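## Task

With the connecting door between rooms locked and the parts bin sitting inside the pass box, get the bin onto the bench so that its entire bottom rests on the bench top. The pass box goes through the wall, and neither of its doors will open unless the other is completely closed; at the end both must be completely closed. Release the bin and back the robots away afterwards. Any robot toppling or left leaning means failure.

## Robot and tools

Robots. Two identical Hello Robot Stretch 4 units, r1 and r2. Each has an omni-wheel base, a lift that rides up a mast, a telescoping arm that reaches forward, a wrist with yaw, pitch and roll joints, and a two-finger gripper. Each carries four cameras: <name>_head_camera, <name>_head_left_camera, <name>_head_right_camera and <name>_wrist_camera. A robot stands about 1.6 m tall; its base rim lies within 0.23 m of its base origin.

Frames. Every robot reports in its own base frame: origin on the floor beneath the base centre, x ahead, y to the left, z upward. hand_pose is a point between the open fingertips, expressed in that frame, and may be somewhat inaccurate. The odometry frame is the base frame as it stood when the scene began; heading is positive leftward, within -3.142 to 3.142. Since each robot uses its own frames, the relative placement of the two robots can only be judged from images, lidar_m and wrist_depth_mm.

execute_actions. Arguments: actions, a list holding one action or nothing (empty just returns state and pictures), and cameras, a list of camera names or "all" (omitted or null means all, [] means none; an unknown name rejects the call). An action is an object keyed "r1" and/or "r2"; each robot gets its own entry. Inside an entry: "base", "joints", or both, plus optional "pace" and "contact_limits"; or else only {"end_of_arm": "enable_torque"}, which re-enables wrist or gripper motors that shut themselves off.
- base: exactly one key, a relative move measured from the base's position in the latest reported state. translate_m: metres straight ahead (+) or back (-), -2 to 2. strafe_m: metres sideways, left +, -2 to 2. rotate_rad: radians of turn in place, counter-clockwise from above +, -3.2 to 3.2.
- joints: absolute targets by name. lift_m 0 to 1.2 m; arm_m 0 to 0.55 m extension; wrist_yaw_rad -1.134 to 4.276 (0 ahead, + to the left, 3.14 tucked back, over 3.4 may hit the arm); wrist_pitch_rad -1.117 to 4.259 (0 level, 1.57 pointing down); wrist_roll_rad -1.117 to 4.259 (0 keeps fingers level, + turns clockwise viewed from behind); gripper_m -0.038 to 0.141, the fingertip gap in metres (negative squeezes the tips together). Joint targets past a limit are clipped and reported; other bad values or keys reject the whole call.
- pace: "slow", "default", "fast", "max"; base up to 0.1/0.3/0.4/0.6 m/s and 1/2/3/4 rad/s, slower when the lift sits high.
- contact_limits: {"arm_m": 0 to 0.75}, how much push the arm tolerates before halting; default 0.5.
All motions in one action begin together. An action runs at most 15 s. A robot or joint not mentioned may keep pushing toward an earlier target. Two robots given equal base moves may differ by up to about 3 cm per metre. To unfold the wrist at scene start, one action with lift_m 0.4 and wrist_yaw_rad 0 works.

Result lines. base_status and joint_status: "done"; "off_target" (stopped short, may still push); "contact_stop_at_<key>" (blocked by something; that part goes slack, a slack lift can sag, slack wheels can roll); "limit_stop_at_<name>", including own_body (self-collision guard; moving away is allowed) and tilt (leaning past 6 degrees, lift, arm and wheels go slack); "time_out"; "torque_fault" (wrist/gripper motor went limp, needs enable_torque). on_its_own lists things not commanded this call; "held at" there is a target, not a position. joint_positions gives current joint values. base_odometry counts wheel rotation, so slip looks like motion; if turned_by_wheels and turned_by_imu disagree by over about 0.1 rad, something was hit or wheels slipped. base_tilt gives forward and right lean in degrees, with a fixed bias up to about 1.5. lidar_m: 12 distances in metres, 30-degree sectors counter-clockwise from straight ahead (4th left, 7th behind, 10th right); "-" means nothing seen or closer than 0.25 m; it sees from roughly 0.15 m up, sees the other robot but may miss clear objects and thin legs. wrist_depth_mm: 7x7 grid of depths in mm (100 to 2000, "-" unknown). motor_effort: percent of maximum, positive toward higher joint values, peak of the last action in brackets; for wheel_0/1/2, positive turns the base right. Gripper readings do not confirm a grasp; a clear gripper effort change at commanded gripper_m of 0 or above suggests a firm hold. pictures names the images in order.

Other tools. wait: seconds 0 to 10, nothing new commanded, returns state and images. zoom_image: camera name and region [x0, y0, x1, y1] in pixels of that camera's latest full image, origin top-left, at most 504 by 504. read_manual: section "licences", returns licence texts only. finished_scene: scene 1 or 2; ends it for good and reports success.

Gripping. Command gripper_m smaller than the object's width; going lower squeezes harder and pulls the object toward the wrist. Raise the lift if the fingertips snag on a surface below.

Avoid. Robots pressing into each other: once bases touch, even millimetres more is a hard press that ends the run; nothing in the state reports robot contact. Tipping: more than 1 kg held with arm_m over 0.2 while driving or turning, fast paces, or steady pushes with a high gripper or high contact limit. When both robots carry one load, travel mismatch can tip one over. Over 2 kg in a level gripper trips the wrist. Also avoid dropping the bin, slamming doors and hard impacts. Loose objects may occasionally get a small push. While a reply is being written the robots keep the last command. If a call reports a stop, later motion calls in that same reply are skipped.

Each tool is called as name(argument=value, ...) on one line, values as JSON.

## Session

I'll start by looking at the current state and all camera images.

execute_actions(actions=[])

Scene clock: 0.00 s.
r1.base_odometry: x=+0.000 y=+0.000 heading=+0.000 (m, m, rad; r1's odometry frame)
r1.turned_by_wheels: +0.000 (rad since the last result)
r1.turned_by_imu: +0.000 (rad since the last result)
r1.base_tilt: forward=+0.4 right=-0.4 (deg)
r1.lidar_m: 0.78 0.77 0.85 1.35 2.75 2.13 3.53 1.90 0.93 0.76 0.71 0.84
r1.base_status: not commanded
r1.joint_positions: lift_m=+0.240 arm_m=+0.000 wrist_yaw_rad=+3.105 wrist_pitch_rad=+0.000 wrist_roll_rad=-0.011 gripper_m=+0.057
r1.joint_status: not commanded
r1.motor_effort: lift_m=+18 arm_m=+0 wrist_yaw_rad=+0 wrist_pitch_rad=-8 wrist_roll_rad=+0 gripper_m=-2 wheel_0=+0 wheel_1=+0 wheel_2=+0 (%)
r1.hand_pose: x=-0.1144 y=+0.0980 z=+0.4181 quat_wxyz=(+0.018, +0.000, -0.006, +1.000) (m; r1's base frame)
r1.wrist_depth_mm: 135 136 - - - - - / - 137 - - - - - / 104 136 233 - - - - / 113 136 293 - - - - / 135 - - - - - - / 1756 1708 210 1661 195 1537 1464 / 1118 1060 1042 153 1025 976 1008
r2.base_odometry: x=+0.000 y=+0.000 heading=+0.000 (m, m, rad; r2's odometry frame)
r2.turned_by_wheels: +0.000 (rad since the last result)
r2.turned_by_imu: +0.000 (rad since the last result)
r2.base_tilt: forward=+1.7 right=-0.3 (deg)
r2.lidar_m: 2.42 1.96 3.65 1.42 1.04 0.97 1.03 0.92 0.87 0.89 1.29 3.29
r2.base_status: not commanded
r2.joint_positions: lift_m=+0.259 arm_m=+0.000 wrist_yaw_rad=+3.114 wrist_pitch_rad=+0.015 wrist_roll_rad=-0.012 gripper_m=+0.057
r2.joint_status: not commanded
r2.motor_effort: lift_m=+19 arm_m=-1 wrist_yaw_rad=-1 wrist_pitch_rad=-5 wrist_roll_rad=+0 gripper_m=-3 wheel_0=+0 wheel_1=+0 wheel_2=+0 (%)
r2.hand_pose: x=-0.1149 y=+0.0953 z=+0.4333 quat_wxyz=(+0.014, -0.007, -0.006, +1.000) (m; r2's base frame)
r2.wrist_depth_mm: 134 136 1366 1182 1060 960 878 / - 135 1281 1182 1078 960 891 / 106 135 244 1182 1060 960 878 / 116 135 1281 1182 1060 976 891 / 891 1205 1336 1182 1060 960 878 / 960 1182 195 1182 192 976 891 / 960 1060 1182 141 1042 931 878
pictures: r1_head_camera, r1_head_left_camera, r1_head_right_camera, r1_wrist_camera, r2_head_camera, r2_head_left_camera, r2_head_right_camera, r2_wrist_camera
Images, in order (width x height): r1_head_camera 420x560, r1_head_left_camera 420x672, r1_head_right_camera 420x672, r1_wrist_camera 616x392, r2_head_camera 420x560, r2_head_left_camera 420x672, r2_head_right_camera 420x672, r2_wrist_camera 616x392.

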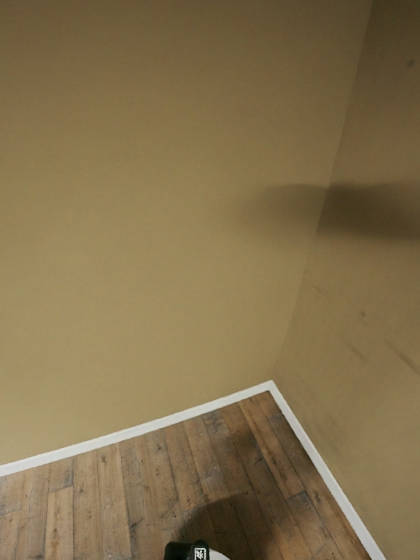

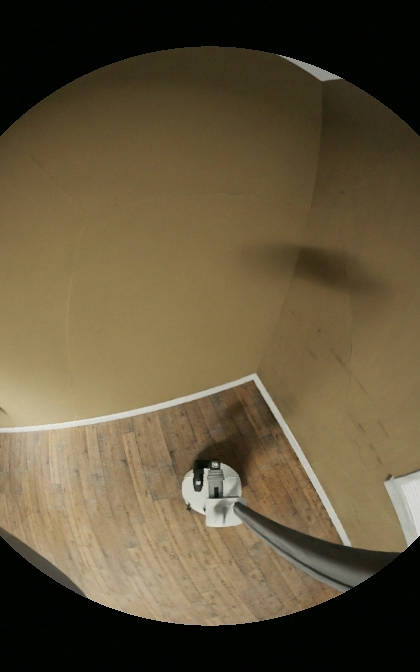

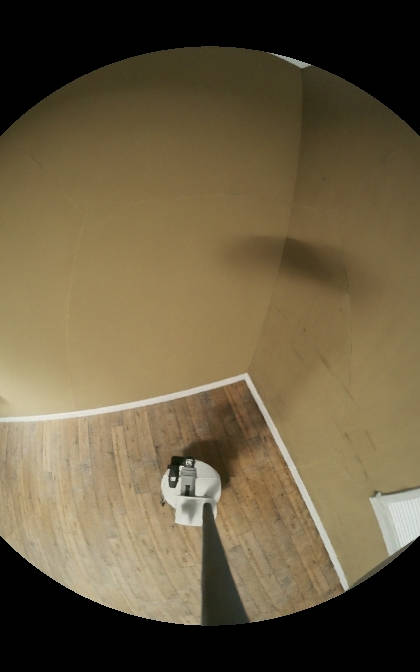

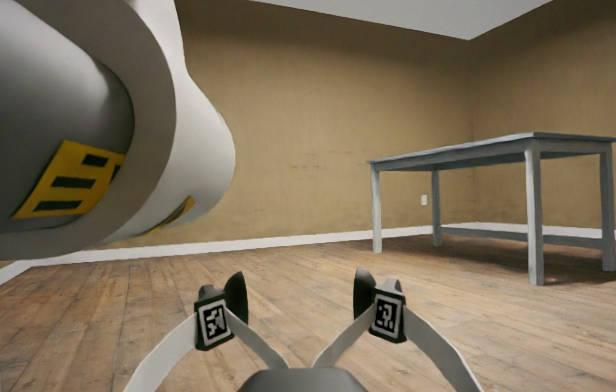

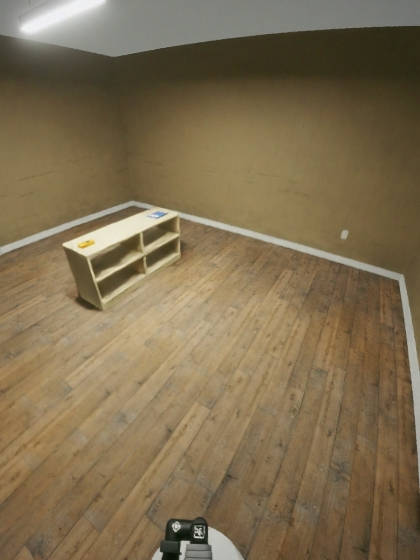

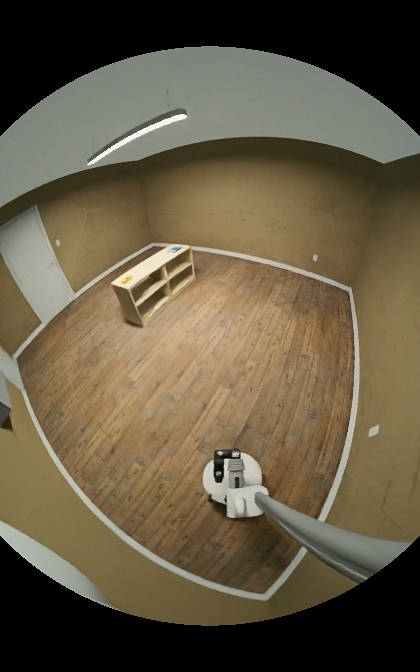

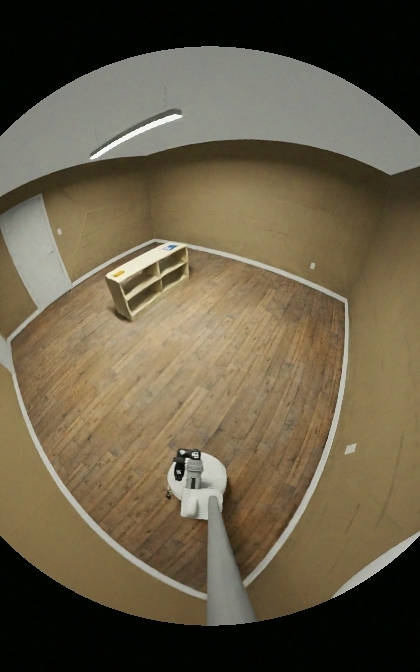

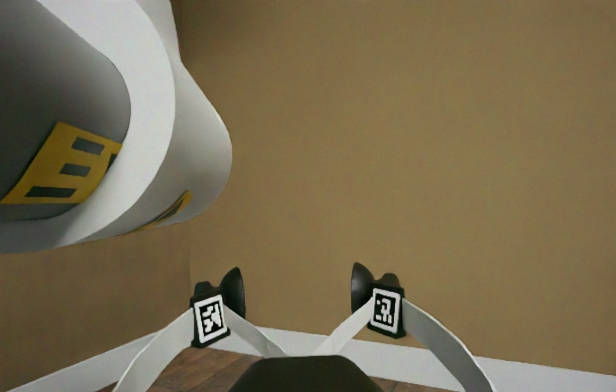

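execute_actions(actions=[{"r1": {"base": {"rotate_rad": 3.0}, "pace": "fast"}, "r2": {"base": {"rotate_rad": 1.2}, "pace": "fast"}}], cameras=["r1_head_camera", "r1_head_left_camera", "r2_head_camera", "r2_head_left_camera"])

Scene clock: 2.67 s.
r1.base_odometry: x=+0.000 y=+0.000 heading=+3.000 (m, m, rad; r1's odometry frame)
r1.turned_by_wheels: +3.000 (rad since the last result)
r1.turned_by_imu: +3.077 (rad since the last result)
r1.base_tilt: forward=+0.4 right=-0.4 (deg)
r1.lidar_m: 2.68 2.59 1.00 0.77 0.75 0.81 0.79 0.77 0.85 1.21 3.68 2.15
r1.base_status: done
r1.joint_positions: lift_m=+0.240 arm_m=+0.000 wrist_yaw_rad=+3.105 wrist_pitch_rad=+0.000 wrist_roll_rad=-0.011 gripper_m=+0.057
r1.joint_status: not commanded
r1.motor_effort: lift_m=+19(18) arm_m=+0(1) wrist_yaw_rad=+0(0) wrist_pitch_rad=-10(9) wrist_roll_rad=-1(1) gripper_m=-1(2) wheel_0=+0(6) wheel_1=+1(10) wheel_2=+0(11) (%)
r1.hand_pose: x=-0.1144 y=+0.0980 z=+0.4181 quat_wxyz=(+0.018, +0.000, -0.006, +1.000) (m; r1's base frame)
r1.wrist_depth_mm: 135 137 960 1098 1042 820 683 / - 136 960 1118 1060 820 683 / 104 136 233 1098 1060 820 691 / 113 136 294 1078 1060 820 699 / 135 842 960 1078 1078 842 699 / 759 854 211 1078 193 820 699 / 778 831 931 153 991 788 691
r2.base_odometry: x=+0.000 y=+0.000 heading=+1.200 (m, m, rad; r2's odometry frame)
r2.turned_by_wheels: +1.200 (rad since the last result)
r2.turned_by_imu: +1.216 (rad since the last result)
r2.base_tilt: forward=+1.6 right=-0.3 (deg)
r2.lidar_m: 1.80 1.23 0.99 0.99 1.08 0.90 0.86 0.97 1.55 3.30 2.11 1.96
r2.base_status: done
r2.joint_positions: lift_m=+0.259 arm_m=+0.000 wrist_yaw_rad=+3.114 wrist_pitch_rad=+0.015 wrist_roll_rad=-0.012 gripper_m=+0.057
r2.joint_status: not commanded
r2.motor_effort: lift_m=+19(19) arm_m=-1(1) wrist_yaw_rad=+0(0) wrist_pitch_rad=-6(6) wrist_roll_rad=+1(0) gripper_m=-4(3) wheel_0=-3(9) wheel_1=-1(7) wheel_2=-2(12) (%)
r2.hand_pose: x=-0.1149 y=+0.0953 z=+0.4333 quat_wxyz=(+0.014, -0.007, -0.006, +1.000) (m; r2's base frame)
r2.wrist_depth_mm: 134 136 1025 991 976 960 946 / - 135 1008 991 976 946 931 / 106 135 244 991 976 946 931 / 116 135 991 991 976 946 917 / 1042 1025 1025 991 960 946 931 / 1060 1042 195 991 192 946 931 / 1042 1008 991 141 960 917 931
pictures: r1_head_camera, r1_head_left_camera, r2_head_camera, r2_head_left_camera
Images, in order (width x height): r1_head_camera 420x560, r1_head_left_camera 420x672, r2_head_camera 420x560, r2_head_left_camera 420x672.

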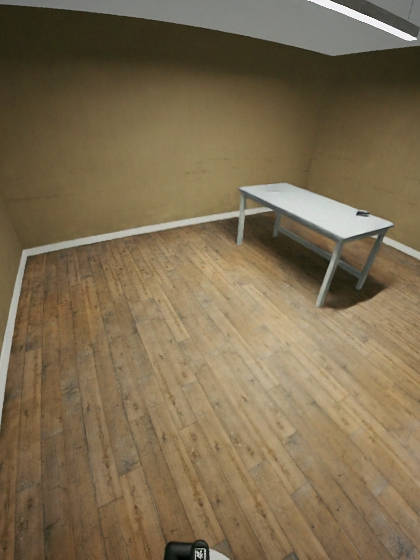

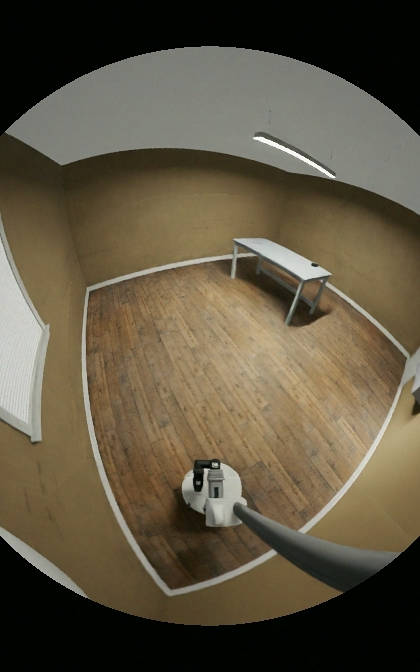

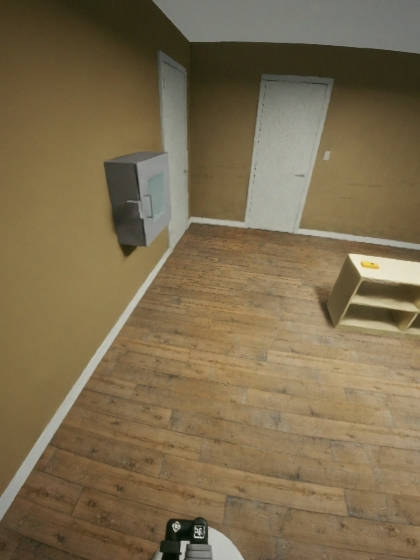

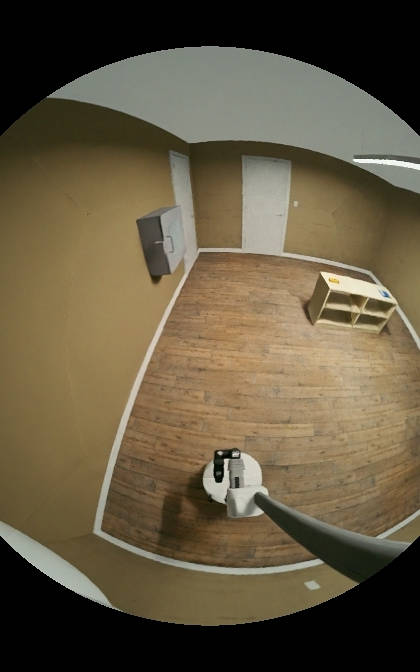

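zoom_image(camera="r2_head_camera", region=[60, 120, 240, 280])

zoom_image(camera="r1_head_left_camera", region=[300, 280, 420, 480])

Region (60, 120, 240, 280) of r2_head_camera's 420x560 image, scaled by 2.800, with more detail than that image has.

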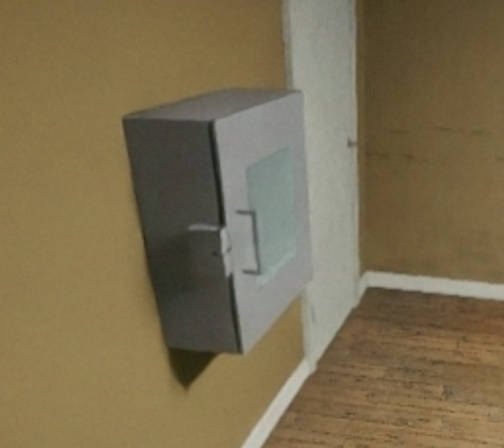

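Region (300, 280, 420, 480) of r1_head_left_camera's 420x672 image, scaled by 2.520, with more detail than that image has; it fills the left 302 columns of this view, and the rest is white.

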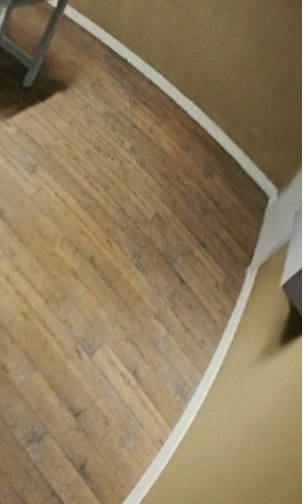

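execute_actions(actions=[{"r1": {"base": {"rotate_rad": -1.4}, "pace": "fast"}, "r2": {"base": {"translate_m": 1.8}, "pace": "fast"}}], cameras=["r1_head_camera", "r1_head_left_camera", "r2_head_camera", "r2_head_left_camera"])

Scene clock: 10.40 s.
r1.base_odometry: x=+0.000 y=+0.000 heading=+1.600 (m, m, rad; r1's odometry frame)
r1.turned_by_wheels: -1.400 (rad since the last result)
r1.turned_by_imu: -1.435 (rad since the last result)
r1.base_tilt: forward=+0.4 right=-0.4 (deg)
r1.lidar_m: 1.48 2.56 2.09 3.50 1.75 0.89 0.74 0.75 0.85 0.78 0.76 0.89
r1.base_status: done
r1.joint_positions: lift_m=+0.240 arm_m=+0.000 wrist_yaw_rad=+3.105 wrist_pitch_rad=+0.000 wrist_roll_rad=-0.011 gripper_m=+0.057
r1.joint_status: not commanded
r1.motor_effort: lift_m=+19(19) arm_m=+0(1) wrist_yaw_rad=+0(0) wrist_pitch_rad=-7(7) wrist_roll_rad=-1(1) gripper_m=-1(2) wheel_0=-2(6) wheel_1=-2(11) wheel_2=-2(7) (%)
r1.hand_pose: x=-0.1144 y=+0.0980 z=+0.4181 quat_wxyz=(+0.018, +0.000, -0.006, +1.000) (m; r1's base frame)
r1.wrist_depth_mm: 135 137 904 976 1078 1182 1336 / - 137 904 991 1078 1205 1336 / 104 136 233 991 1060 1182 1308 / 113 136 294 991 1078 1182 1366 / 135 831 904 960 1060 1205 1336 / 768 831 209 960 194 1182 1281 / 768 809 878 153 1008 976 1042
r2.base_odometry: x=+0.652 y=+1.678 heading=+1.200 (m, m, rad; r2's odometry frame)
r2.turned_by_wheels: +0.000 (rad since the last result)
r2.turned_by_imu: +0.005 (rad since the last result)
r2.base_tilt: forward=+1.8 right=-0.3 (deg)
r2.lidar_m: 1.66 0.56 0.43 0.40 0.51 1.24 2.64 2.93 3.64 1.20 2.62 2.10
r2.base_status: done
r2.joint_positions: lift_m=+0.259 arm_m=+0.000 wrist_yaw_rad=+3.114 wrist_pitch_rad=+0.015 wrist_roll_rad=-0.012 gripper_m=+0.057
r2.joint_status: not commanded
r2.motor_effort: lift_m=+19(19) arm_m=-1(1) wrist_yaw_rad=+0(1) wrist_pitch_rad=-6(6) wrist_roll_rad=+0(1) gripper_m=-2(4) wheel_0=+3(10) wheel_1=+2(9) wheel_2=+0(15) (%)
r2.hand_pose: x=-0.1149 y=+0.0953 z=+0.4333 quat_wxyz=(+0.014, -0.007, -0.006, +1.000) (m; r2's base frame)
r2.wrist_depth_mm: 134 136 - - - 1618 1025 / - 135 - - - 1618 1008 / 106 135 244 - - 1661 1042 / 117 135 - - - 1708 1042 / - - - - - 1756 1042 / 1983 1921 195 1863 192 1576 1060 / 1281 1098 1205 141 1160 1060 991
pictures: r1_head_camera, r1_head_left_camera, r2_head_camera, r2_head_left_camera
Images, in order (width x height): r1_head_camera 420x560, r1_head_left_camera 420x672, r2_head_camera 420x560, r2_head_left_camera 420x672.

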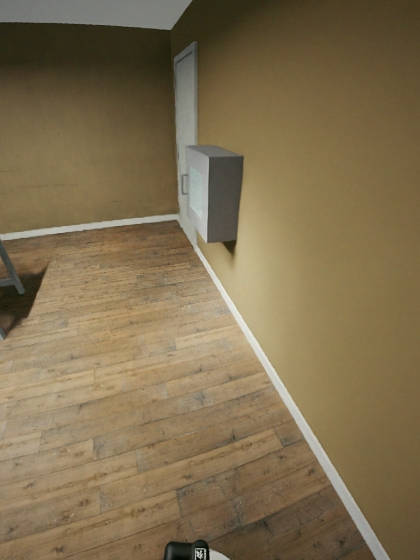

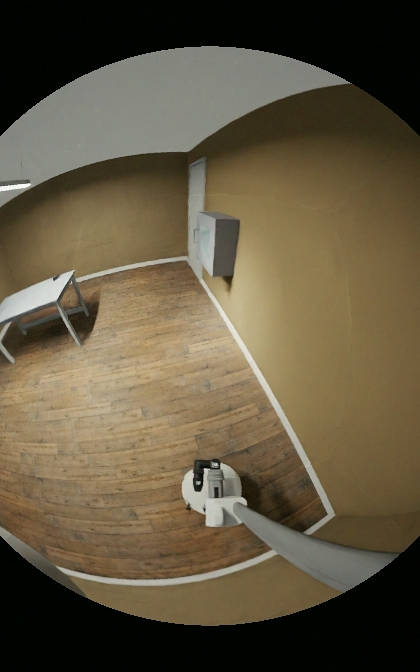

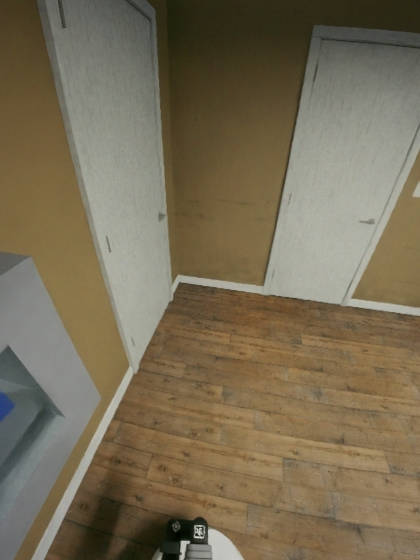

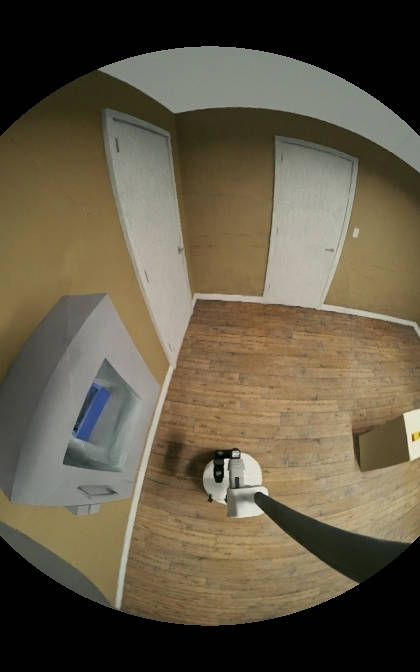

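execute_actions(actions=[{"r1": {"base": {"rotate_rad": -1.25}, "pace": "fast"}, "r2": {"base": {"strafe_m": -0.45}, "pace": "fast"}}], cameras=["r1_head_camera", "r2_head_left_camera"])

Scene clock: 14.33 s.
r1.base_odometry: x=+0.000 y=+0.000 heading=+0.350 (m, m, rad; r1's odometry frame)
r1.turned_by_wheels: -1.250 (rad since the last result)
r1.turned_by_imu: -1.281 (rad since the last result)
r1.base_tilt: forward=+0.4 right=-0.4 (deg)
r1.lidar_m: 0.77 0.79 1.08 2.12 2.11 2.61 3.27 1.06 0.79 0.75 0.79 0.81
r1.base_status: done
r1.joint_positions: lift_m=+0.240 arm_m=+0.000 wrist_yaw_rad=+3.105 wrist_pitch_rad=+0.000 wrist_roll_rad=-0.011 gripper_m=+0.057
r1.joint_status: not commanded
r1.motor_effort: lift_m=+18(19) arm_m=+0(0) wrist_yaw_rad=+0(0) wrist_pitch_rad=-7(8) wrist_roll_rad=-1(1) gripper_m=+0(1) wheel_0=+1(2) wheel_1=+0(7) wheel_2=+0(8) (%)
r1.hand_pose: x=-0.1144 y=+0.0980 z=+0.4181 quat_wxyz=(+0.018, +0.000, -0.006, +1.000) (m; r1's base frame)
r1.wrist_depth_mm: 135 137 - - - - - / - 136 - - - - - / 103 136 234 - - - - / 113 136 293 - - - - / 135 - - - - - - / 1397 1708 211 1661 195 1499 1499 / 1118 1042 1042 153 1008 976 1008
r2.base_odometry: x=+1.072 y=+1.514 heading=+1.200 (m, m, rad; r2's odometry frame)
r2.turned_by_wheels: +0.000 (rad since the last result)
r2.turned_by_imu: +0.003 (rad since the last result)
r2.base_tilt: forward=+1.4 right=-0.5 (deg)
r2.lidar_m: 1.99 1.40 0.88 0.85 1.26 1.98 2.70 3.03 0.77 0.76 2.49 2.02
r2.base_status: done
r2.joint_positions: lift_m=+0.259 arm_m=+0.000 wrist_yaw_rad=+3.114 wrist_pitch_rad=+0.015 wrist_roll_rad=-0.012 gripper_m=+0.057
r2.joint_status: not commanded
r2.motor_effort: lift_m=+19(19) arm_m=-1(1) wrist_yaw_rad=+0(1) wrist_pitch_rad=-7(6) wrist_roll_rad=+1(0) gripper_m=-3(4) wheel_0=+1(14) wheel_1=+3(13) wheel_2=+0(1) (%)
r2.hand_pose: x=-0.1149 y=+0.0953 z=+0.4333 quat_wxyz=(+0.014, -0.007, -0.006, +1.000) (m; r2's base frame)
r2.wrist_depth_mm: 134 136 - - - - 1808 / - 135 - - - - 1863 / 106 135 244 - - - 1808 / 116 135 - - - - 1863 / - - - - - - 1808 / 1983 1983 195 1808 192 1708 1661 / 1281 1098 1205 141 1138 1060 1138
pictures: r1_head_camera, r2_head_left_camera
Images, in order (width x height): r1_head_camera 420x560, r2_head_left_camera 420x672.

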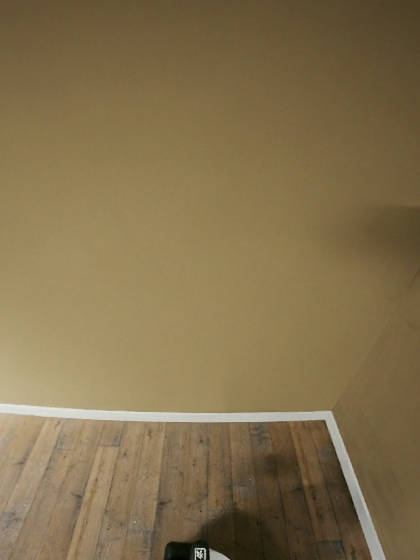

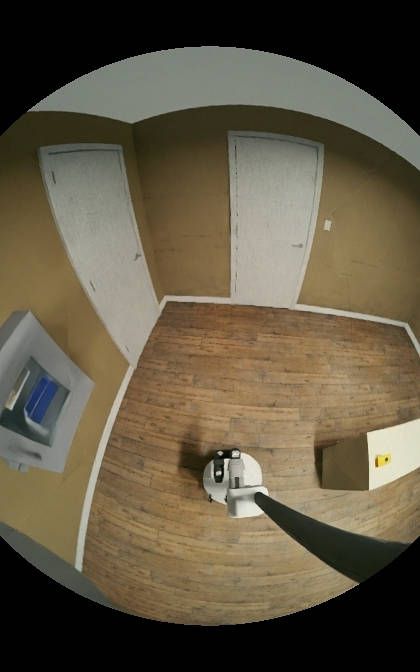

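execute_actions(actions=[{"r1": {"base": {"strafe_m": 1.84}, "pace": "fast"}, "r2": {"base": {"rotate_rad": 1.33}, "pace": "fast"}}], cameras=["r1_head_camera", "r1_head_left_camera", "r2_head_camera"])

Scene clock: 20.63 s.
r1.base_odometry: x=-0.631 y=+1.729 heading=+0.350 (m, m, rad; r1's odometry frame)
r1.turned_by_wheels: +0.000 (rad since the last result)
r1.turned_by_imu: -0.007 (rad since the last result)
r1.base_tilt: forward=+0.4 right=-0.4 (deg)
r1.lidar_m: 0.52 0.54 1.08 2.11 2.18 1.18 1.10 3.66 2.70 2.60 1.12 0.77
r1.base_status: done
r1.joint_positions: lift_m=+0.240 arm_m=+0.000 wrist_yaw_rad=+3.105 wrist_pitch_rad=+0.000 wrist_roll_rad=-0.011 gripper_m=+0.057
r1.joint_status: not commanded
r1.motor_effort: lift_m=+19(19) arm_m=+0(1) wrist_yaw_rad=+0(0) wrist_pitch_rad=-6(8) wrist_roll_rad=-1(1) gripper_m=-2(2) wheel_0=+0(11) wheel_1=-2(12) wheel_2=+1(0) (%)
r1.hand_pose: x=-0.1144 y=+0.0980 z=+0.4181 quat_wxyz=(+0.018, +0.000, -0.006, +1.000) (m; r1's base frame)
r1.wrist_depth_mm: 135 137 - - - - - / - 136 - - - - - / 104 136 234 1708 1499 - - / 113 136 294 - - - - / 135 - - - - - - / 1708 1708 209 1618 195 1537 1499 / 1118 1078 1042 153 1060 960 1008
r2.base_odometry: x=+1.072 y=+1.514 heading=+2.530 (m, m, rad; r2's odometry frame)
r2.turned_by_wheels: +1.330 (rad since the last result)
r2.turned_by_imu: +1.348 (rad since the last result)
r2.base_tilt: forward=+1.6 right=-0.5 (deg)
r2.lidar_m: 0.89 0.86 1.52 2.71 2.80 3.37 0.76 0.79 2.17 2.00 1.73 0.96
r2.base_status: done
r2.joint_positions: lift_m=+0.259 arm_m=+0.000 wrist_yaw_rad=+3.114 wrist_pitch_rad=+0.015 wrist_roll_rad=-0.012 gripper_m=+0.057
r2.joint_status: not commanded
r2.motor_effort: lift_m=+19(19) arm_m=+0(1) wrist_yaw_rad=+0(1) wrist_pitch_rad=-6(6) wrist_roll_rad=+1(0) gripper_m=-3(4) wheel_0=-1(10) wheel_1=+0(9) wheel_2=+0(11) (%)
r2.hand_pose: x=-0.1149 y=+0.0953 z=+0.4333 quat_wxyz=(+0.014, -0.007, -0.006, +1.000) (m; r2's base frame)
r2.wrist_depth_mm: 134 136 - - - - - / - 135 - - - - - / 106 135 244 - - - - / 116 135 878 - - - - / - 854 878 - - - - / 1983 866 195 1756 192 1708 1661 / 1255 842 866 141 1160 1060 1118
pictures: r1_head_camera, r1_head_left_camera, r2_head_camera
Images, in order (width x height): r1_head_camera 420x560, r1_head_left_camera 420x672, r2_head_camera 420x560.

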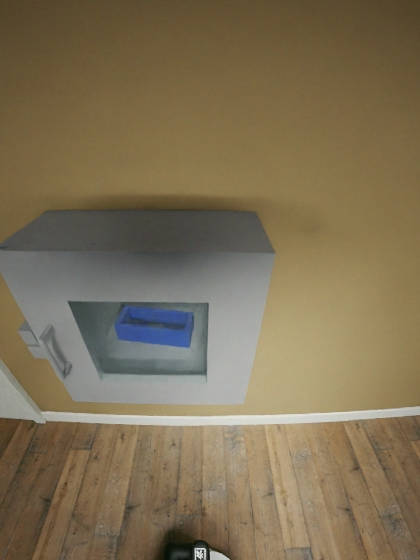

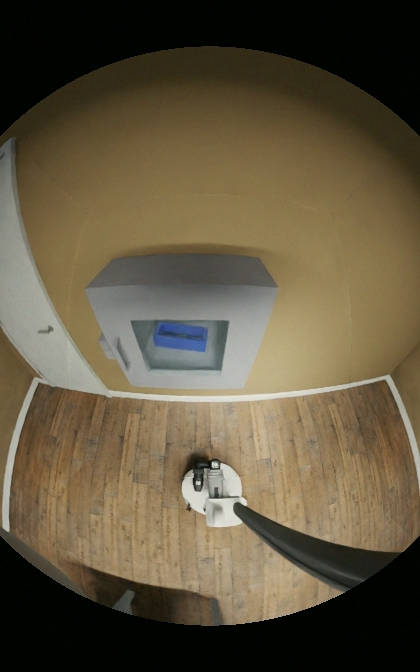

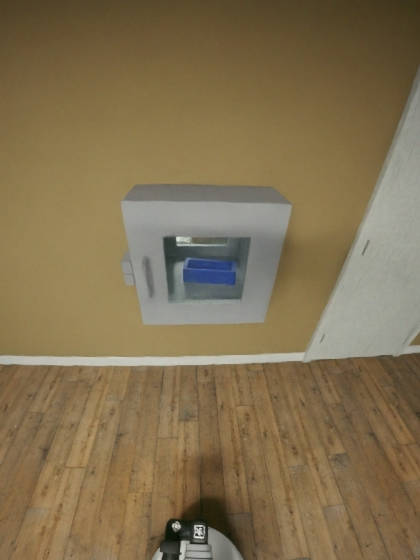

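zoom_image(camera="r2_head_camera", region=[100, 170, 310, 340])

zoom_image(camera="r1_head_camera", region=[0, 200, 290, 420])

Region (100, 170, 310, 340) of r2_head_camera's 420x560 image, scaled by 2.400, with more detail than that image has; it fills the top 408 rows of this view, and the rest is white.

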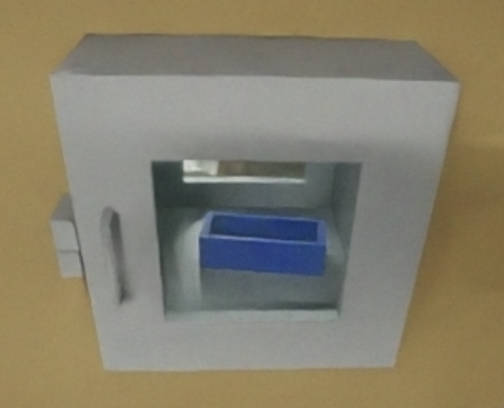

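Region (0, 200, 290, 420) of r1_head_camera's 420x560 image, scaled by 1.738, with more detail than that image has; it fills the top 382 rows of this view, and the rest is white.

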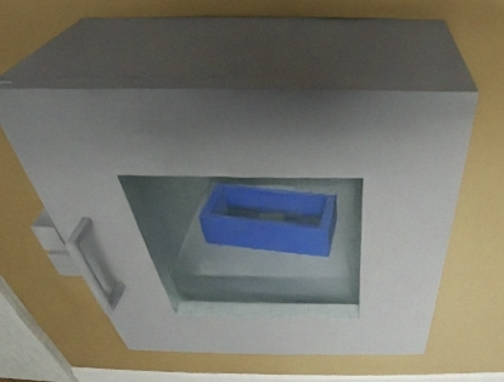

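execute_actions(actions=[{"r1": {"base": {"rotate_rad": 0.785}, "joints": {"lift_m": 0.4, "wrist_yaw_rad": 0.0, "gripper_m": 0.12}, "pace": "fast"}, "r2": {"joints": {"lift_m": 0.87, "wrist_yaw_rad": 0.0, "gripper_m": 0.0}, "pace": "fast"}}], cameras=["r1_head_camera", "r1_wrist_camera", "r2_head_camera", "r2_wrist_camera"])

Scene clock: 35.67 s.
r1.base_odometry: x=-0.631 y=+1.729 heading=+1.135 (m, m, rad; r1's odometry frame)
r1.turned_by_wheels: +0.785 (rad since the last result)
r1.turned_by_imu: +0.807 (rad since the last result)
r1.base_tilt: forward=+0.4 right=-0.4 (deg)
r1.lidar_m: 0.60 1.50 2.10 1.31 1.09 1.14 3.07 2.61 1.61 0.89 0.50 0.51
r1.base_status: done
r1.joint_positions: lift_m=+0.400 arm_m=+0.000 wrist_yaw_rad=+0.001 wrist_pitch_rad=+0.000 wrist_roll_rad=-0.011 gripper_m=+0.120
r1.joint_status: all done
r1.motor_effort: lift_m=+21(23) arm_m=+0(1) wrist_yaw_rad=-2(6) wrist_pitch_rad=-7(9) wrist_roll_rad=-1(0) gripper_m=+0(1) wheel_0=+0(3) wheel_1=+2(10) wheel_2=+0(8) (%)
r1.hand_pose: x=+0.4593 y=-0.0873 z=+0.5779 quat_wxyz=(+1.000, -0.006, +0.000, +0.000) (m; r1's base frame)
r1.wrist_depth_mm: 1708 1281 946 430 355 303 268 / 1708 1336 976 433 355 301 272 / 1708 1281 960 462 433 452 455 / 1708 1255 960 750 634 530 473 / 1661 1308 960 759 634 539 473 / 1708 1308 917 768 214 517 473 / 1430 1229 960 148 634 517 473
r2.base_odometry: x=+1.072 y=+1.514 heading=+2.530 (m, m, rad; r2's odometry frame)
r2.turned_by_wheels: +0.000 (rad since the last result)
r2.turned_by_imu: +0.001 (rad since the last result)
r2.base_tilt: forward=+1.6 right=-0.4 (deg)
r2.lidar_m: 0.88 0.86 1.53 2.72 2.80 3.34 0.75 0.77 2.17 2.00 1.75 0.96
r2.base_status: not commanded
r2.joint_positions: lift_m=+0.870 arm_m=+0.000 wrist_yaw_rad=+0.000 wrist_pitch_rad=+0.015 wrist_roll_rad=-0.012 gripper_m=+0.000
r2.joint_status: all done
r2.motor_effort: lift_m=+20(22) arm_m=-1(1) wrist_yaw_rad=-1(4) wrist_pitch_rad=-7(6) wrist_roll_rad=+0(0) gripper_m=-6(6) wheel_0=-1(1) wheel_1=+0(0) wheel_2=+0(0) (%)
r2.hand_pose: x=+0.4595 y=-0.0873 z=+1.0439 quat_wxyz=(+1.000, -0.006, +0.007, +0.000) (m; r2's base frame)
r2.wrist_depth_mm: 866 891 917 931 960 991 1008 / 854 654 676 691 960 976 991 / 640 654 668 683 707 991 1008 / 842 654 - 1281 707 976 991 / 640 647 - 1281 707 991 991 / 634 654 1042 200 699 976 991 / 854 647 661 162 699 976 991
pictures: r1_head_camera, r1_wrist_camera, r2_head_camera, r2_wrist_camera
camera_calibration (this result's frames):
r1_wrist_camera: T_world_to_cam=[[0.00215731, -0.999576, -0.0290469, -0.0640854], [0.010112, 0.0290673, -0.999526, 0.639032], [0.999947, 0.00186257, 0.0101704, -0.241654], [0, 0, 0, 1]] pos_world=[0.235317, -0.082183, 0.639325]
r2_wrist_camera: T_world_to_cam=[[-0.0336895, -0.998452, -0.0442503, -0.0268861], [-0.00823236, 0.0445511, -0.998973, 1.11219], [0.999398, -0.0332906, -0.00972052, -0.22732], [0, 0, 0, 1]] pos_world=[0.235434, -0.0839615, 1.10765]
Images, in order (width x height): r1_head_camera 420x560, r1_wrist_camera 616x392, r2_head_camera 420x560, r2_wrist_camera 616x392.

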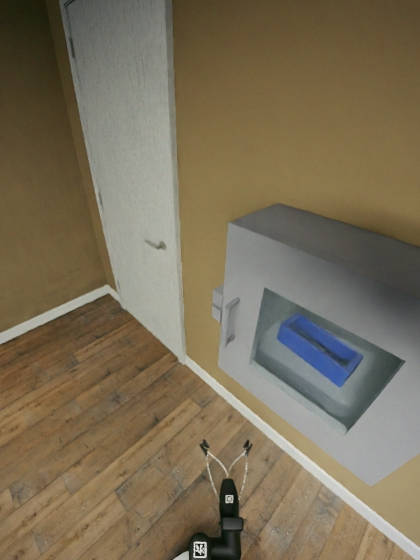

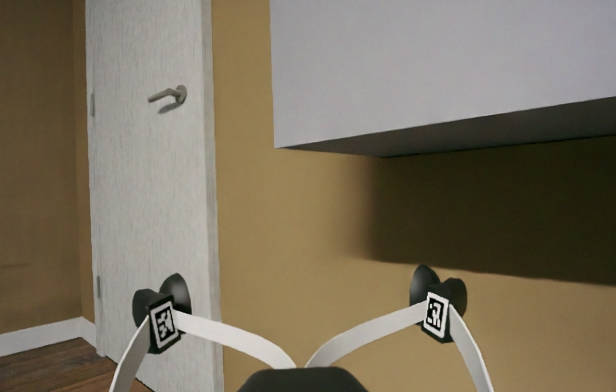

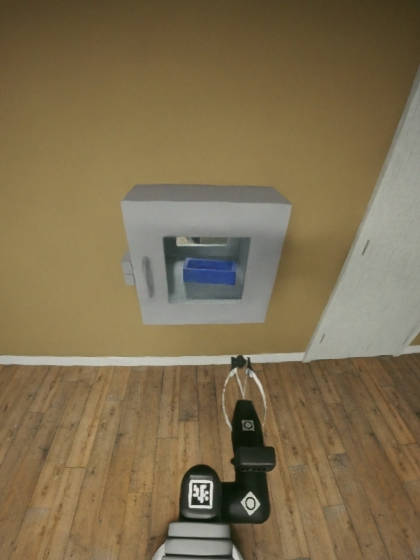

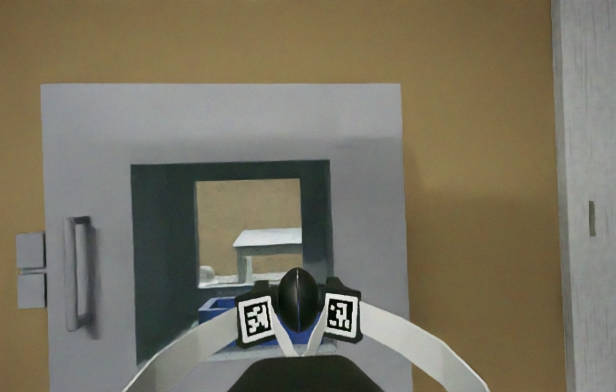

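execute_actions(actions=[{"r1": {"base": {"translate_m": -0.33}, "joints": {"lift_m": 0.88}, "pace": "fast"}, "r2": {"joints": {"arm_m": 0.47}, "contact_limits": {"arm_m": 0.15}}}], cameras=["r1_head_camera", "r1_wrist_camera", "r2_wrist_camera"])

Scene clock: 39.40 s.
r1.base_odometry: x=-0.770 y=+1.430 heading=+1.135 (m, m, rad; r1's odometry frame)
r1.turned_by_wheels: +0.000 (rad since the last result)
r1.turned_by_imu: +0.002 (rad since the last result)
r1.base_tilt: forward=+0.5 right=-0.4 (deg)
r1.lidar_m: 0.87 1.96 2.33 1.03 0.91 3.25 2.79 2.39 2.08 1.18 0.98 0.76
r1.base_status: done
r1.joint_positions: lift_m=+0.880 arm_m=+0.000 wrist_yaw_rad=+0.000 wrist_pitch_rad=+0.000 wrist_roll_rad=-0.011 gripper_m=+0.120
r1.joint_status: all done
r1.motor_effort: lift_m=+21(24) arm_m=+0(0) wrist_yaw_rad=+0(2) wrist_pitch_rad=-7(8) wrist_roll_rad=-1(1) gripper_m=+0(1) wheel_0=+0(4) wheel_1=+0(2) wheel_2=+0(12) (%)
r1.hand_pose: x=+0.4592 y=-0.0874 z=+1.0579 quat_wxyz=(+1.000, -0.006, +0.000, +0.000) (m; r1's base frame)
r1.wrist_depth_mm: 1863 1863 1281 1060 891 750 640 / 1863 1756 1308 1060 640 521 462 / 1808 1863 1308 750 640 549 466 / 1921 1863 1336 750 1008 - 466 / 1808 1863 1397 759 1008 - 466 / 1863 1863 1281 750 214 820 469 / 1921 1756 1397 149 661 691 469
r2.base_odometry: x=+1.072 y=+1.514 heading=+2.530 (m, m, rad; r2's odometry frame)
r2.turned_by_wheels: +0.000 (rad since the last result)
r2.turned_by_imu: +0.003 (rad since the last result)
r2.base_tilt: forward=+1.5 right=-0.4 (deg)
r2.lidar_m: 0.89 0.87 1.55 2.71 2.79 3.37 0.77 0.77 2.16 1.99 1.71 0.95
r2.base_status: not commanded
r2.joint_positions: lift_m=+0.870 arm_m=+0.449 wrist_yaw_rad=-0.005 wrist_pitch_rad=+0.014 wrist_roll_rad=-0.012 gripper_m=+0.000
r2.joint_status: arm_m contact_stop (moved +0.449 of +0.470)
r2.on_its_own: arm_m is slack since a contact_stop (your +0.470 is given up); wrist_yaw_rad is at rest, and its effort (+15) is outside its rest range (-13 to +13)
r2.motor_effort: lift_m=+20(20) arm_m=+0(14) wrist_yaw_rad=+15(35) wrist_pitch_rad=-4(9) wrist_roll_rad=+1(1) gripper_m=-5(5) wheel_0=+1(1) wheel_1=+1(3) wheel_2=-5(9) (%)
r2.contact_limits: arm_m 0.15
r2.hand_pose: x=+0.9082 y=-0.0889 z=+1.0440 quat_wxyz=(+1.000, -0.006, +0.007, -0.003) (m; r2's base frame)
r2.wrist_depth_mm: 216 222 229 235 241 249 255 / 223 228 234 240 243 247 254 / 603 778 798 809 255 248 253 / 597 788 - 831 258 246 253 / 591 778 - 831 263 246 253 / 585 778 - 198 241 246 251 / 580 759 597 154 248 246 251
pictures: r1_head_camera, r1_wrist_camera, r2_wrist_camera
camera_calibration (this result's frames):
r1_wrist_camera: T_world_to_cam=[[0.00175738, -0.999577, -0.0290469, -0.0500745], [0.0101236, 0.0290632, -0.999526, 1.11881], [0.999947, 0.00146248, 0.0101704, -0.246536], [0, 0, 0, 1]] pos_world=[0.235284, -0.0822089, 1.11933]
r2_wrist_camera: T_world_to_cam=[[-0.0392038, -0.99825, -0.0442645, -0.00831848], [-0.00750868, 0.0445917, -0.998977, 1.11545], [0.999203, -0.0388313, -0.00924371, -0.67661], [0, 0, 0, 1]] pos_world=[0.68412, -0.0843172, 1.10768]
Images, in order (width x height): r1_head_camera 420x560, r1_wrist_camera 616x392, r2_wrist_camera 616x392.

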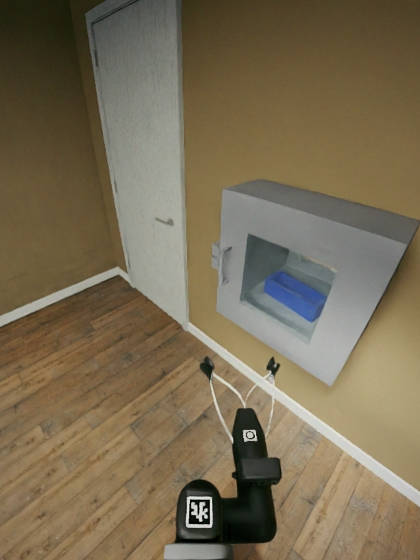

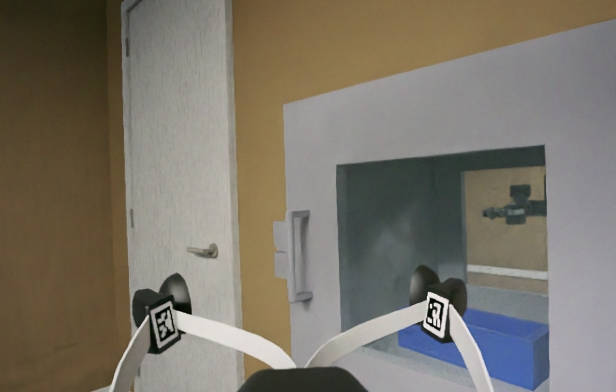

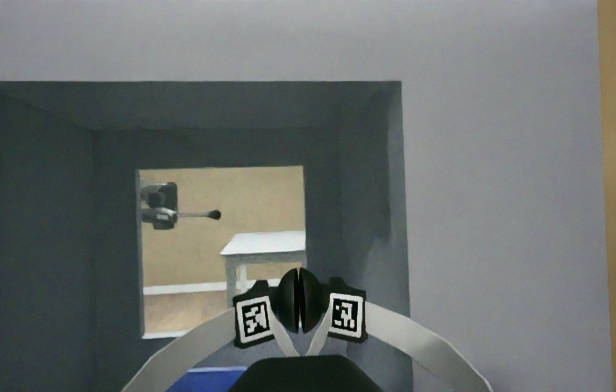

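execute_actions(actions=[{"r1": {"base": {"translate_m": 0.08}, "joints": {"lift_m": 0.83, "arm_m": 0.33}}, "r2": {"joints": {"arm_m": 0.35}}}], cameras=["r1_wrist_camera", "r1_head_camera"])

Scene clock: 42.50 s.
r1.base_odometry: x=-0.736 y=+1.502 heading=+1.135 (m, m, rad; r1's odometry frame)
r1.turned_by_wheels: +0.000 (rad since the last result)
r1.turned_by_imu: +0.000 (rad since the last result)
r1.base_tilt: forward=+0.4 right=-0.5 (deg)
r1.lidar_m: 0.82 1.88 2.28 1.12 0.94 3.32 2.86 2.43 1.95 1.07 0.92 0.70
r1.base_status: done
r1.joint_positions: lift_m=+0.830 arm_m=+0.329 wrist_yaw_rad=+0.000 wrist_pitch_rad=+0.000 wrist_roll_rad=-0.011 gripper_m=+0.120
r1.joint_status: all done
r1.motor_effort: lift_m=+16(22) arm_m=+6(9) wrist_yaw_rad=+0(0) wrist_pitch_rad=-8(9) wrist_roll_rad=-1(2) gripper_m=+0(1) wheel_0=+0(4) wheel_1=+1(7) wheel_2=+0(8) (%)
r1.hand_pose: x=+0.7885 y=-0.0874 z=+1.0084 quat_wxyz=(+1.000, -0.006, +0.000, +0.000) (m; r1's base frame)
r1.wrist_depth_mm: 1661 1138 866 353 290 258 439 / 1576 1138 854 353 317 615 683 / 1618 1160 866 355 317 691 741 / 1661 1118 878 338 319 683 - / 1618 1160 878 340 320 676 - / 1618 1182 831 340 213 683 741 / 1618 1078 891 148 325 521 508
r2.base_odometry: x=+1.072 y=+1.514 heading=+2.530 (m, m, rad; r2's odometry frame)
r2.turned_by_wheels: +0.000 (rad since the last result)
r2.turned_by_imu: +0.000 (rad since the last result)
r2.base_tilt: forward=+1.5 right=-0.4 (deg)
r2.lidar_m: 0.87 0.87 1.53 2.72 2.77 3.37 0.76 0.78 2.17 2.00 1.74 0.95
r2.base_status: not commanded
r2.joint_positions: lift_m=+0.870 arm_m=+0.351 wrist_yaw_rad=+0.000 wrist_pitch_rad=+0.014 wrist_roll_rad=-0.012 gripper_m=+0.000
r2.joint_status: all done
r2.motor_effort: lift_m=+20(20) arm_m=-4(7) wrist_yaw_rad=-1(15) wrist_pitch_rad=-6(6) wrist_roll_rad=+1(0) gripper_m=-6(6) wheel_0=+1(1) wheel_1=+1(1) wheel_2=-4(5) (%)
r2.hand_pose: x=+0.8101 y=-0.0874 z=+1.0439 quat_wxyz=(+1.000, -0.006, +0.007, +0.000) (m; r2's base frame)
r2.wrist_depth_mm: 309 317 325 334 342 351 621 / 307 315 324 332 342 351 627 / 544 809 891 917 342 349 621 / 574 878 - 917 343 349 621 / 569 866 - 917 342 349 621 / 564 866 891 200 338 347 621 / 559 768 585 162 338 345 615
pictures: r1_head_camera, r1_wrist_camera
camera_calibration (this result's frames):
r1_wrist_camera: T_world_to_cam=[[0.00165335, -0.999577, -0.0290468, -0.0520414], [0.0101923, 0.0290622, -0.999526, 1.06588], [0.999947, 0.00135651, 0.0102361, -0.575314], [0, 0, 0, 1]] pos_world=[0.564506, -0.0822157, 1.06975]
Images, in order (width x height): r1_head_camera 420x560, r1_wrist_camera 616x392.

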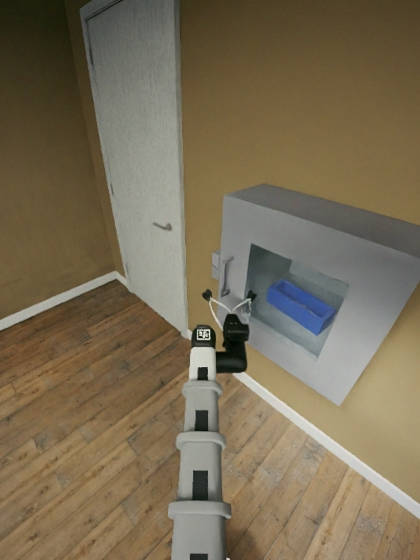

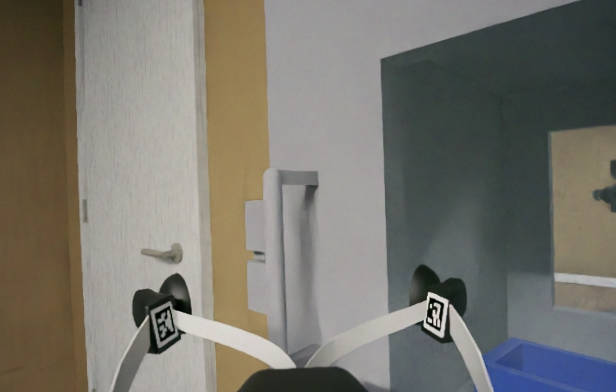

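execute_actions(actions=[{"r1": {"joints": {"gripper_m": 0.07, "arm_m": 0.37}, "pace": "slow"}}], cameras=["r1_wrist_camera"])

Scene clock: 45.83 s.
r1.base_odometry: x=-0.736 y=+1.502 heading=+1.135 (m, m, rad; r1's odometry frame)
r1.turned_by_wheels: +0.000 (rad since the last result)
r1.turned_by_imu: +0.001 (rad since the last result)
r1.base_tilt: forward=+0.5 right=-0.4 (deg)
r1.lidar_m: 0.80 1.88 2.27 1.10 0.92 3.31 2.87 2.42 1.96 1.11 0.92 0.67
r1.base_status: not commanded
r1.joint_positions: lift_m=+0.830 arm_m=+0.369 wrist_yaw_rad=+0.000 wrist_pitch_rad=+0.000 wrist_roll_rad=-0.011 gripper_m=+0.070
r1.joint_status: all done
r1.motor_effort: lift_m=+16(16) arm_m=+6(6) wrist_yaw_rad=+0(1) wrist_pitch_rad=-7(5) wrist_roll_rad=-1(2) gripper_m=-2(2) wheel_0=+0(0) wheel_1=+1(1) wheel_2=+0(0) (%)
r1.hand_pose: x=+0.8284 y=-0.0874 z=+1.0084 quat_wxyz=(+1.000, -0.006, +0.000, +0.000) (m; r1's base frame)
r1.wrist_depth_mm: 1537 1060 809 314 265 247 439 / 1576 1078 820 315 277 574 661 / 1618 1078 831 317 274 621 707 / 1576 1118 820 298 276 609 - / 1576 1118 842 314 278 597 - / 1576 1118 211 304 202 597 715 / 1618 1118 831 156 274 496 504
r2.base_odometry: x=+1.072 y=+1.514 heading=+2.530 (m, m, rad; r2's odometry frame)
r2.turned_by_wheels: +0.000 (rad since the last result)
r2.turned_by_imu: +0.000 (rad since the last result)
r2.base_tilt: forward=+1.6 right=-0.5 (deg)
r2.lidar_m: 0.90 0.88 1.55 2.71 2.77 3.37 0.75 0.77 2.17 2.01 1.72 0.95
r2.base_status: not commanded
r2.joint_positions: lift_m=+0.870 arm_m=+0.351 wrist_yaw_rad=+0.000 wrist_pitch_rad=+0.014 wrist_roll_rad=-0.012 gripper_m=+0.000
r2.joint_status: not commanded
r2.motor_effort: lift_m=+20(20) arm_m=-4(4) wrist_yaw_rad=+0(0) wrist_pitch_rad=-6(6) wrist_roll_rad=+0(0) gripper_m=-5(5) wheel_0=+1(1) wheel_1=+1(0) wheel_2=-4(4) (%)
r2.hand_pose: x=+0.8101 y=-0.0874 z=+1.0439 quat_wxyz=(+1.000, -0.006, +0.007, +0.000) (m; r2's base frame)
r2.wrist_depth_mm: 309 319 324 332 342 349 627 / 310 317 322 332 342 349 621 / 544 809 891 917 343 349 621 / 580 878 - 931 343 351 621 / 569 878 - 931 342 349 621 / 564 866 891 199 340 349 621 / 564 768 591 162 338 347 621
pictures: r1_wrist_camera
camera_calibration (this result's frames):
r1_wrist_camera: T_world_to_cam=[[0.00165336, -0.999577, -0.0290468, -0.0521074], [0.0101924, 0.0290622, -0.999526, 1.06547], [0.999947, 0.00135652, 0.0102361, -0.615292], [0, 0, 0, 1]] pos_world=[0.604486, -0.0822157, 1.06975]
Images, in order (width x height): r1_wrist_camera 616x392.

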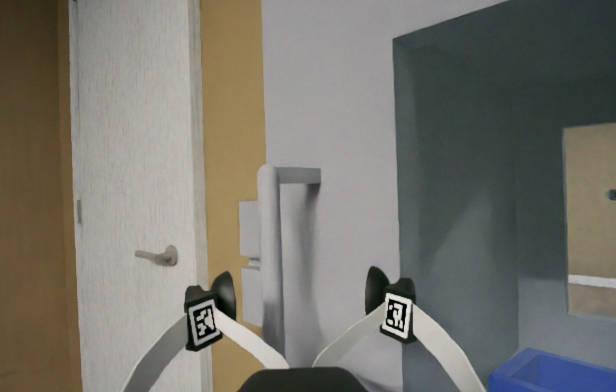

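execute_actions(actions=[{"r1": {"joints": {"arm_m": 0.42}, "pace": "slow"}}], cameras=["r1_wrist_camera"])

Scene clock: 47.80 s.
r1.base_odometry: x=-0.736 y=+1.502 heading=+1.135 (m, m, rad; r1's odometry frame)
r1.turned_by_wheels: +0.000 (rad since the last result)
r1.turned_by_imu: +0.001 (rad since the last result)
r1.base_tilt: forward=+0.4 right=-0.5 (deg)
r1.lidar_m: 0.80 1.86 2.28 1.11 0.94 3.30 2.89 2.43 1.97 1.11 0.93 0.68
r1.base_status: not commanded
r1.joint_positions: lift_m=+0.830 arm_m=+0.418 wrist_yaw_rad=-0.005 wrist_pitch_rad=+0.000 wrist_roll_rad=-0.011 gripper_m=+0.070
r1.joint_status: all done
r1.on_its_own: wrist_yaw_rad is at rest, and its effort (+15) is outside its rest range (-13 to +13)
r1.motor_effort: lift_m=+16(16) arm_m=+11(7) wrist_yaw_rad=+15(16) wrist_pitch_rad=-9(7) wrist_roll_rad=-1(1) gripper_m=+1(1) wheel_0=+4(4) wheel_1=+1(1) wheel_2=-2(3) (%)
r1.hand_pose: x=+0.8770 y=-0.0890 z=+1.0084 quat_wxyz=(+1.000, -0.006, +0.000, -0.003) (m; r1's base frame)
r1.wrist_depth_mm: 1537 976 750 268 226 442 442 / 1537 991 750 270 228 525 627 / 1499 976 759 264 231 517 668 / 1576 1008 759 257 228 512 676 / 1499 1025 768 266 229 512 668 / 1499 1025 211 266 206 517 668 / 1499 1042 768 157 228 508 627
r2.base_odometry: x=+1.072 y=+1.514 heading=+2.530 (m, m, rad; r2's odometry frame)
r2.turned_by_wheels: +0.000 (rad since the last result)
r2.turned_by_imu: +0.000 (rad since the last result)
r2.base_tilt: forward=+1.6 right=-0.4 (deg)
r2.lidar_m: 0.89 0.85 1.52 2.71 2.80 3.37 0.75 0.78 2.15 1.99 1.74 0.95
r2.base_status: not commanded
r2.joint_positions: lift_m=+0.870 arm_m=+0.351 wrist_yaw_rad=+0.000 wrist_pitch_rad=+0.014 wrist_roll_rad=-0.012 gripper_m=+0.000
r2.joint_status: not commanded
r2.motor_effort: lift_m=+20(20) arm_m=-3(5) wrist_yaw_rad=+0(1) wrist_pitch_rad=-5(6) wrist_roll_rad=+1(1) gripper_m=-6(5) wheel_0=+1(1) wheel_1=+1(1) wheel_2=-4(4) (%)
r2.hand_pose: x=+0.8101 y=-0.0874 z=+1.0439 quat_wxyz=(+1.000, -0.006, +0.007, +0.000) (m; r2's base frame)
r2.wrist_depth_mm: 309 317 325 332 342 349 627 / 309 315 324 332 342 349 627 / 549 809 891 917 343 349 627 / 574 866 - 931 342 349 621 / 569 878 - 917 342 347 627 / 564 878 891 199 340 347 627 / 559 768 585 162 340 349 615
pictures: r1_wrist_camera
camera_calibration (this result's frames):
r1_wrist_camera: T_world_to_cam=[[-0.00384334, -0.999571, -0.0290468, -0.0489511], [0.0103521, 0.0290057, -0.999526, 1.06488], [0.999939, -0.00414222, 0.0102361, -0.664304], [0, 0, 0, 1]] pos_world=[0.653052, -0.0825694, 1.06975]
Images, in order (width x height): r1_wrist_camera 616x392.

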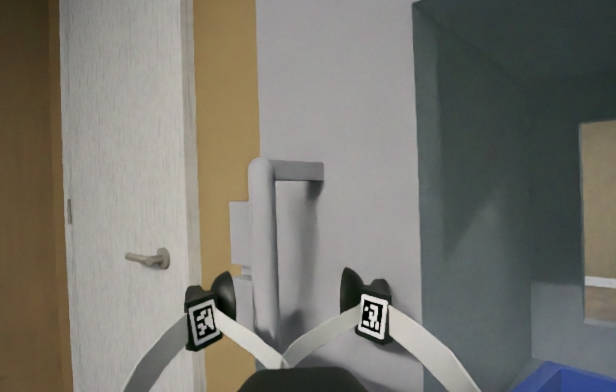

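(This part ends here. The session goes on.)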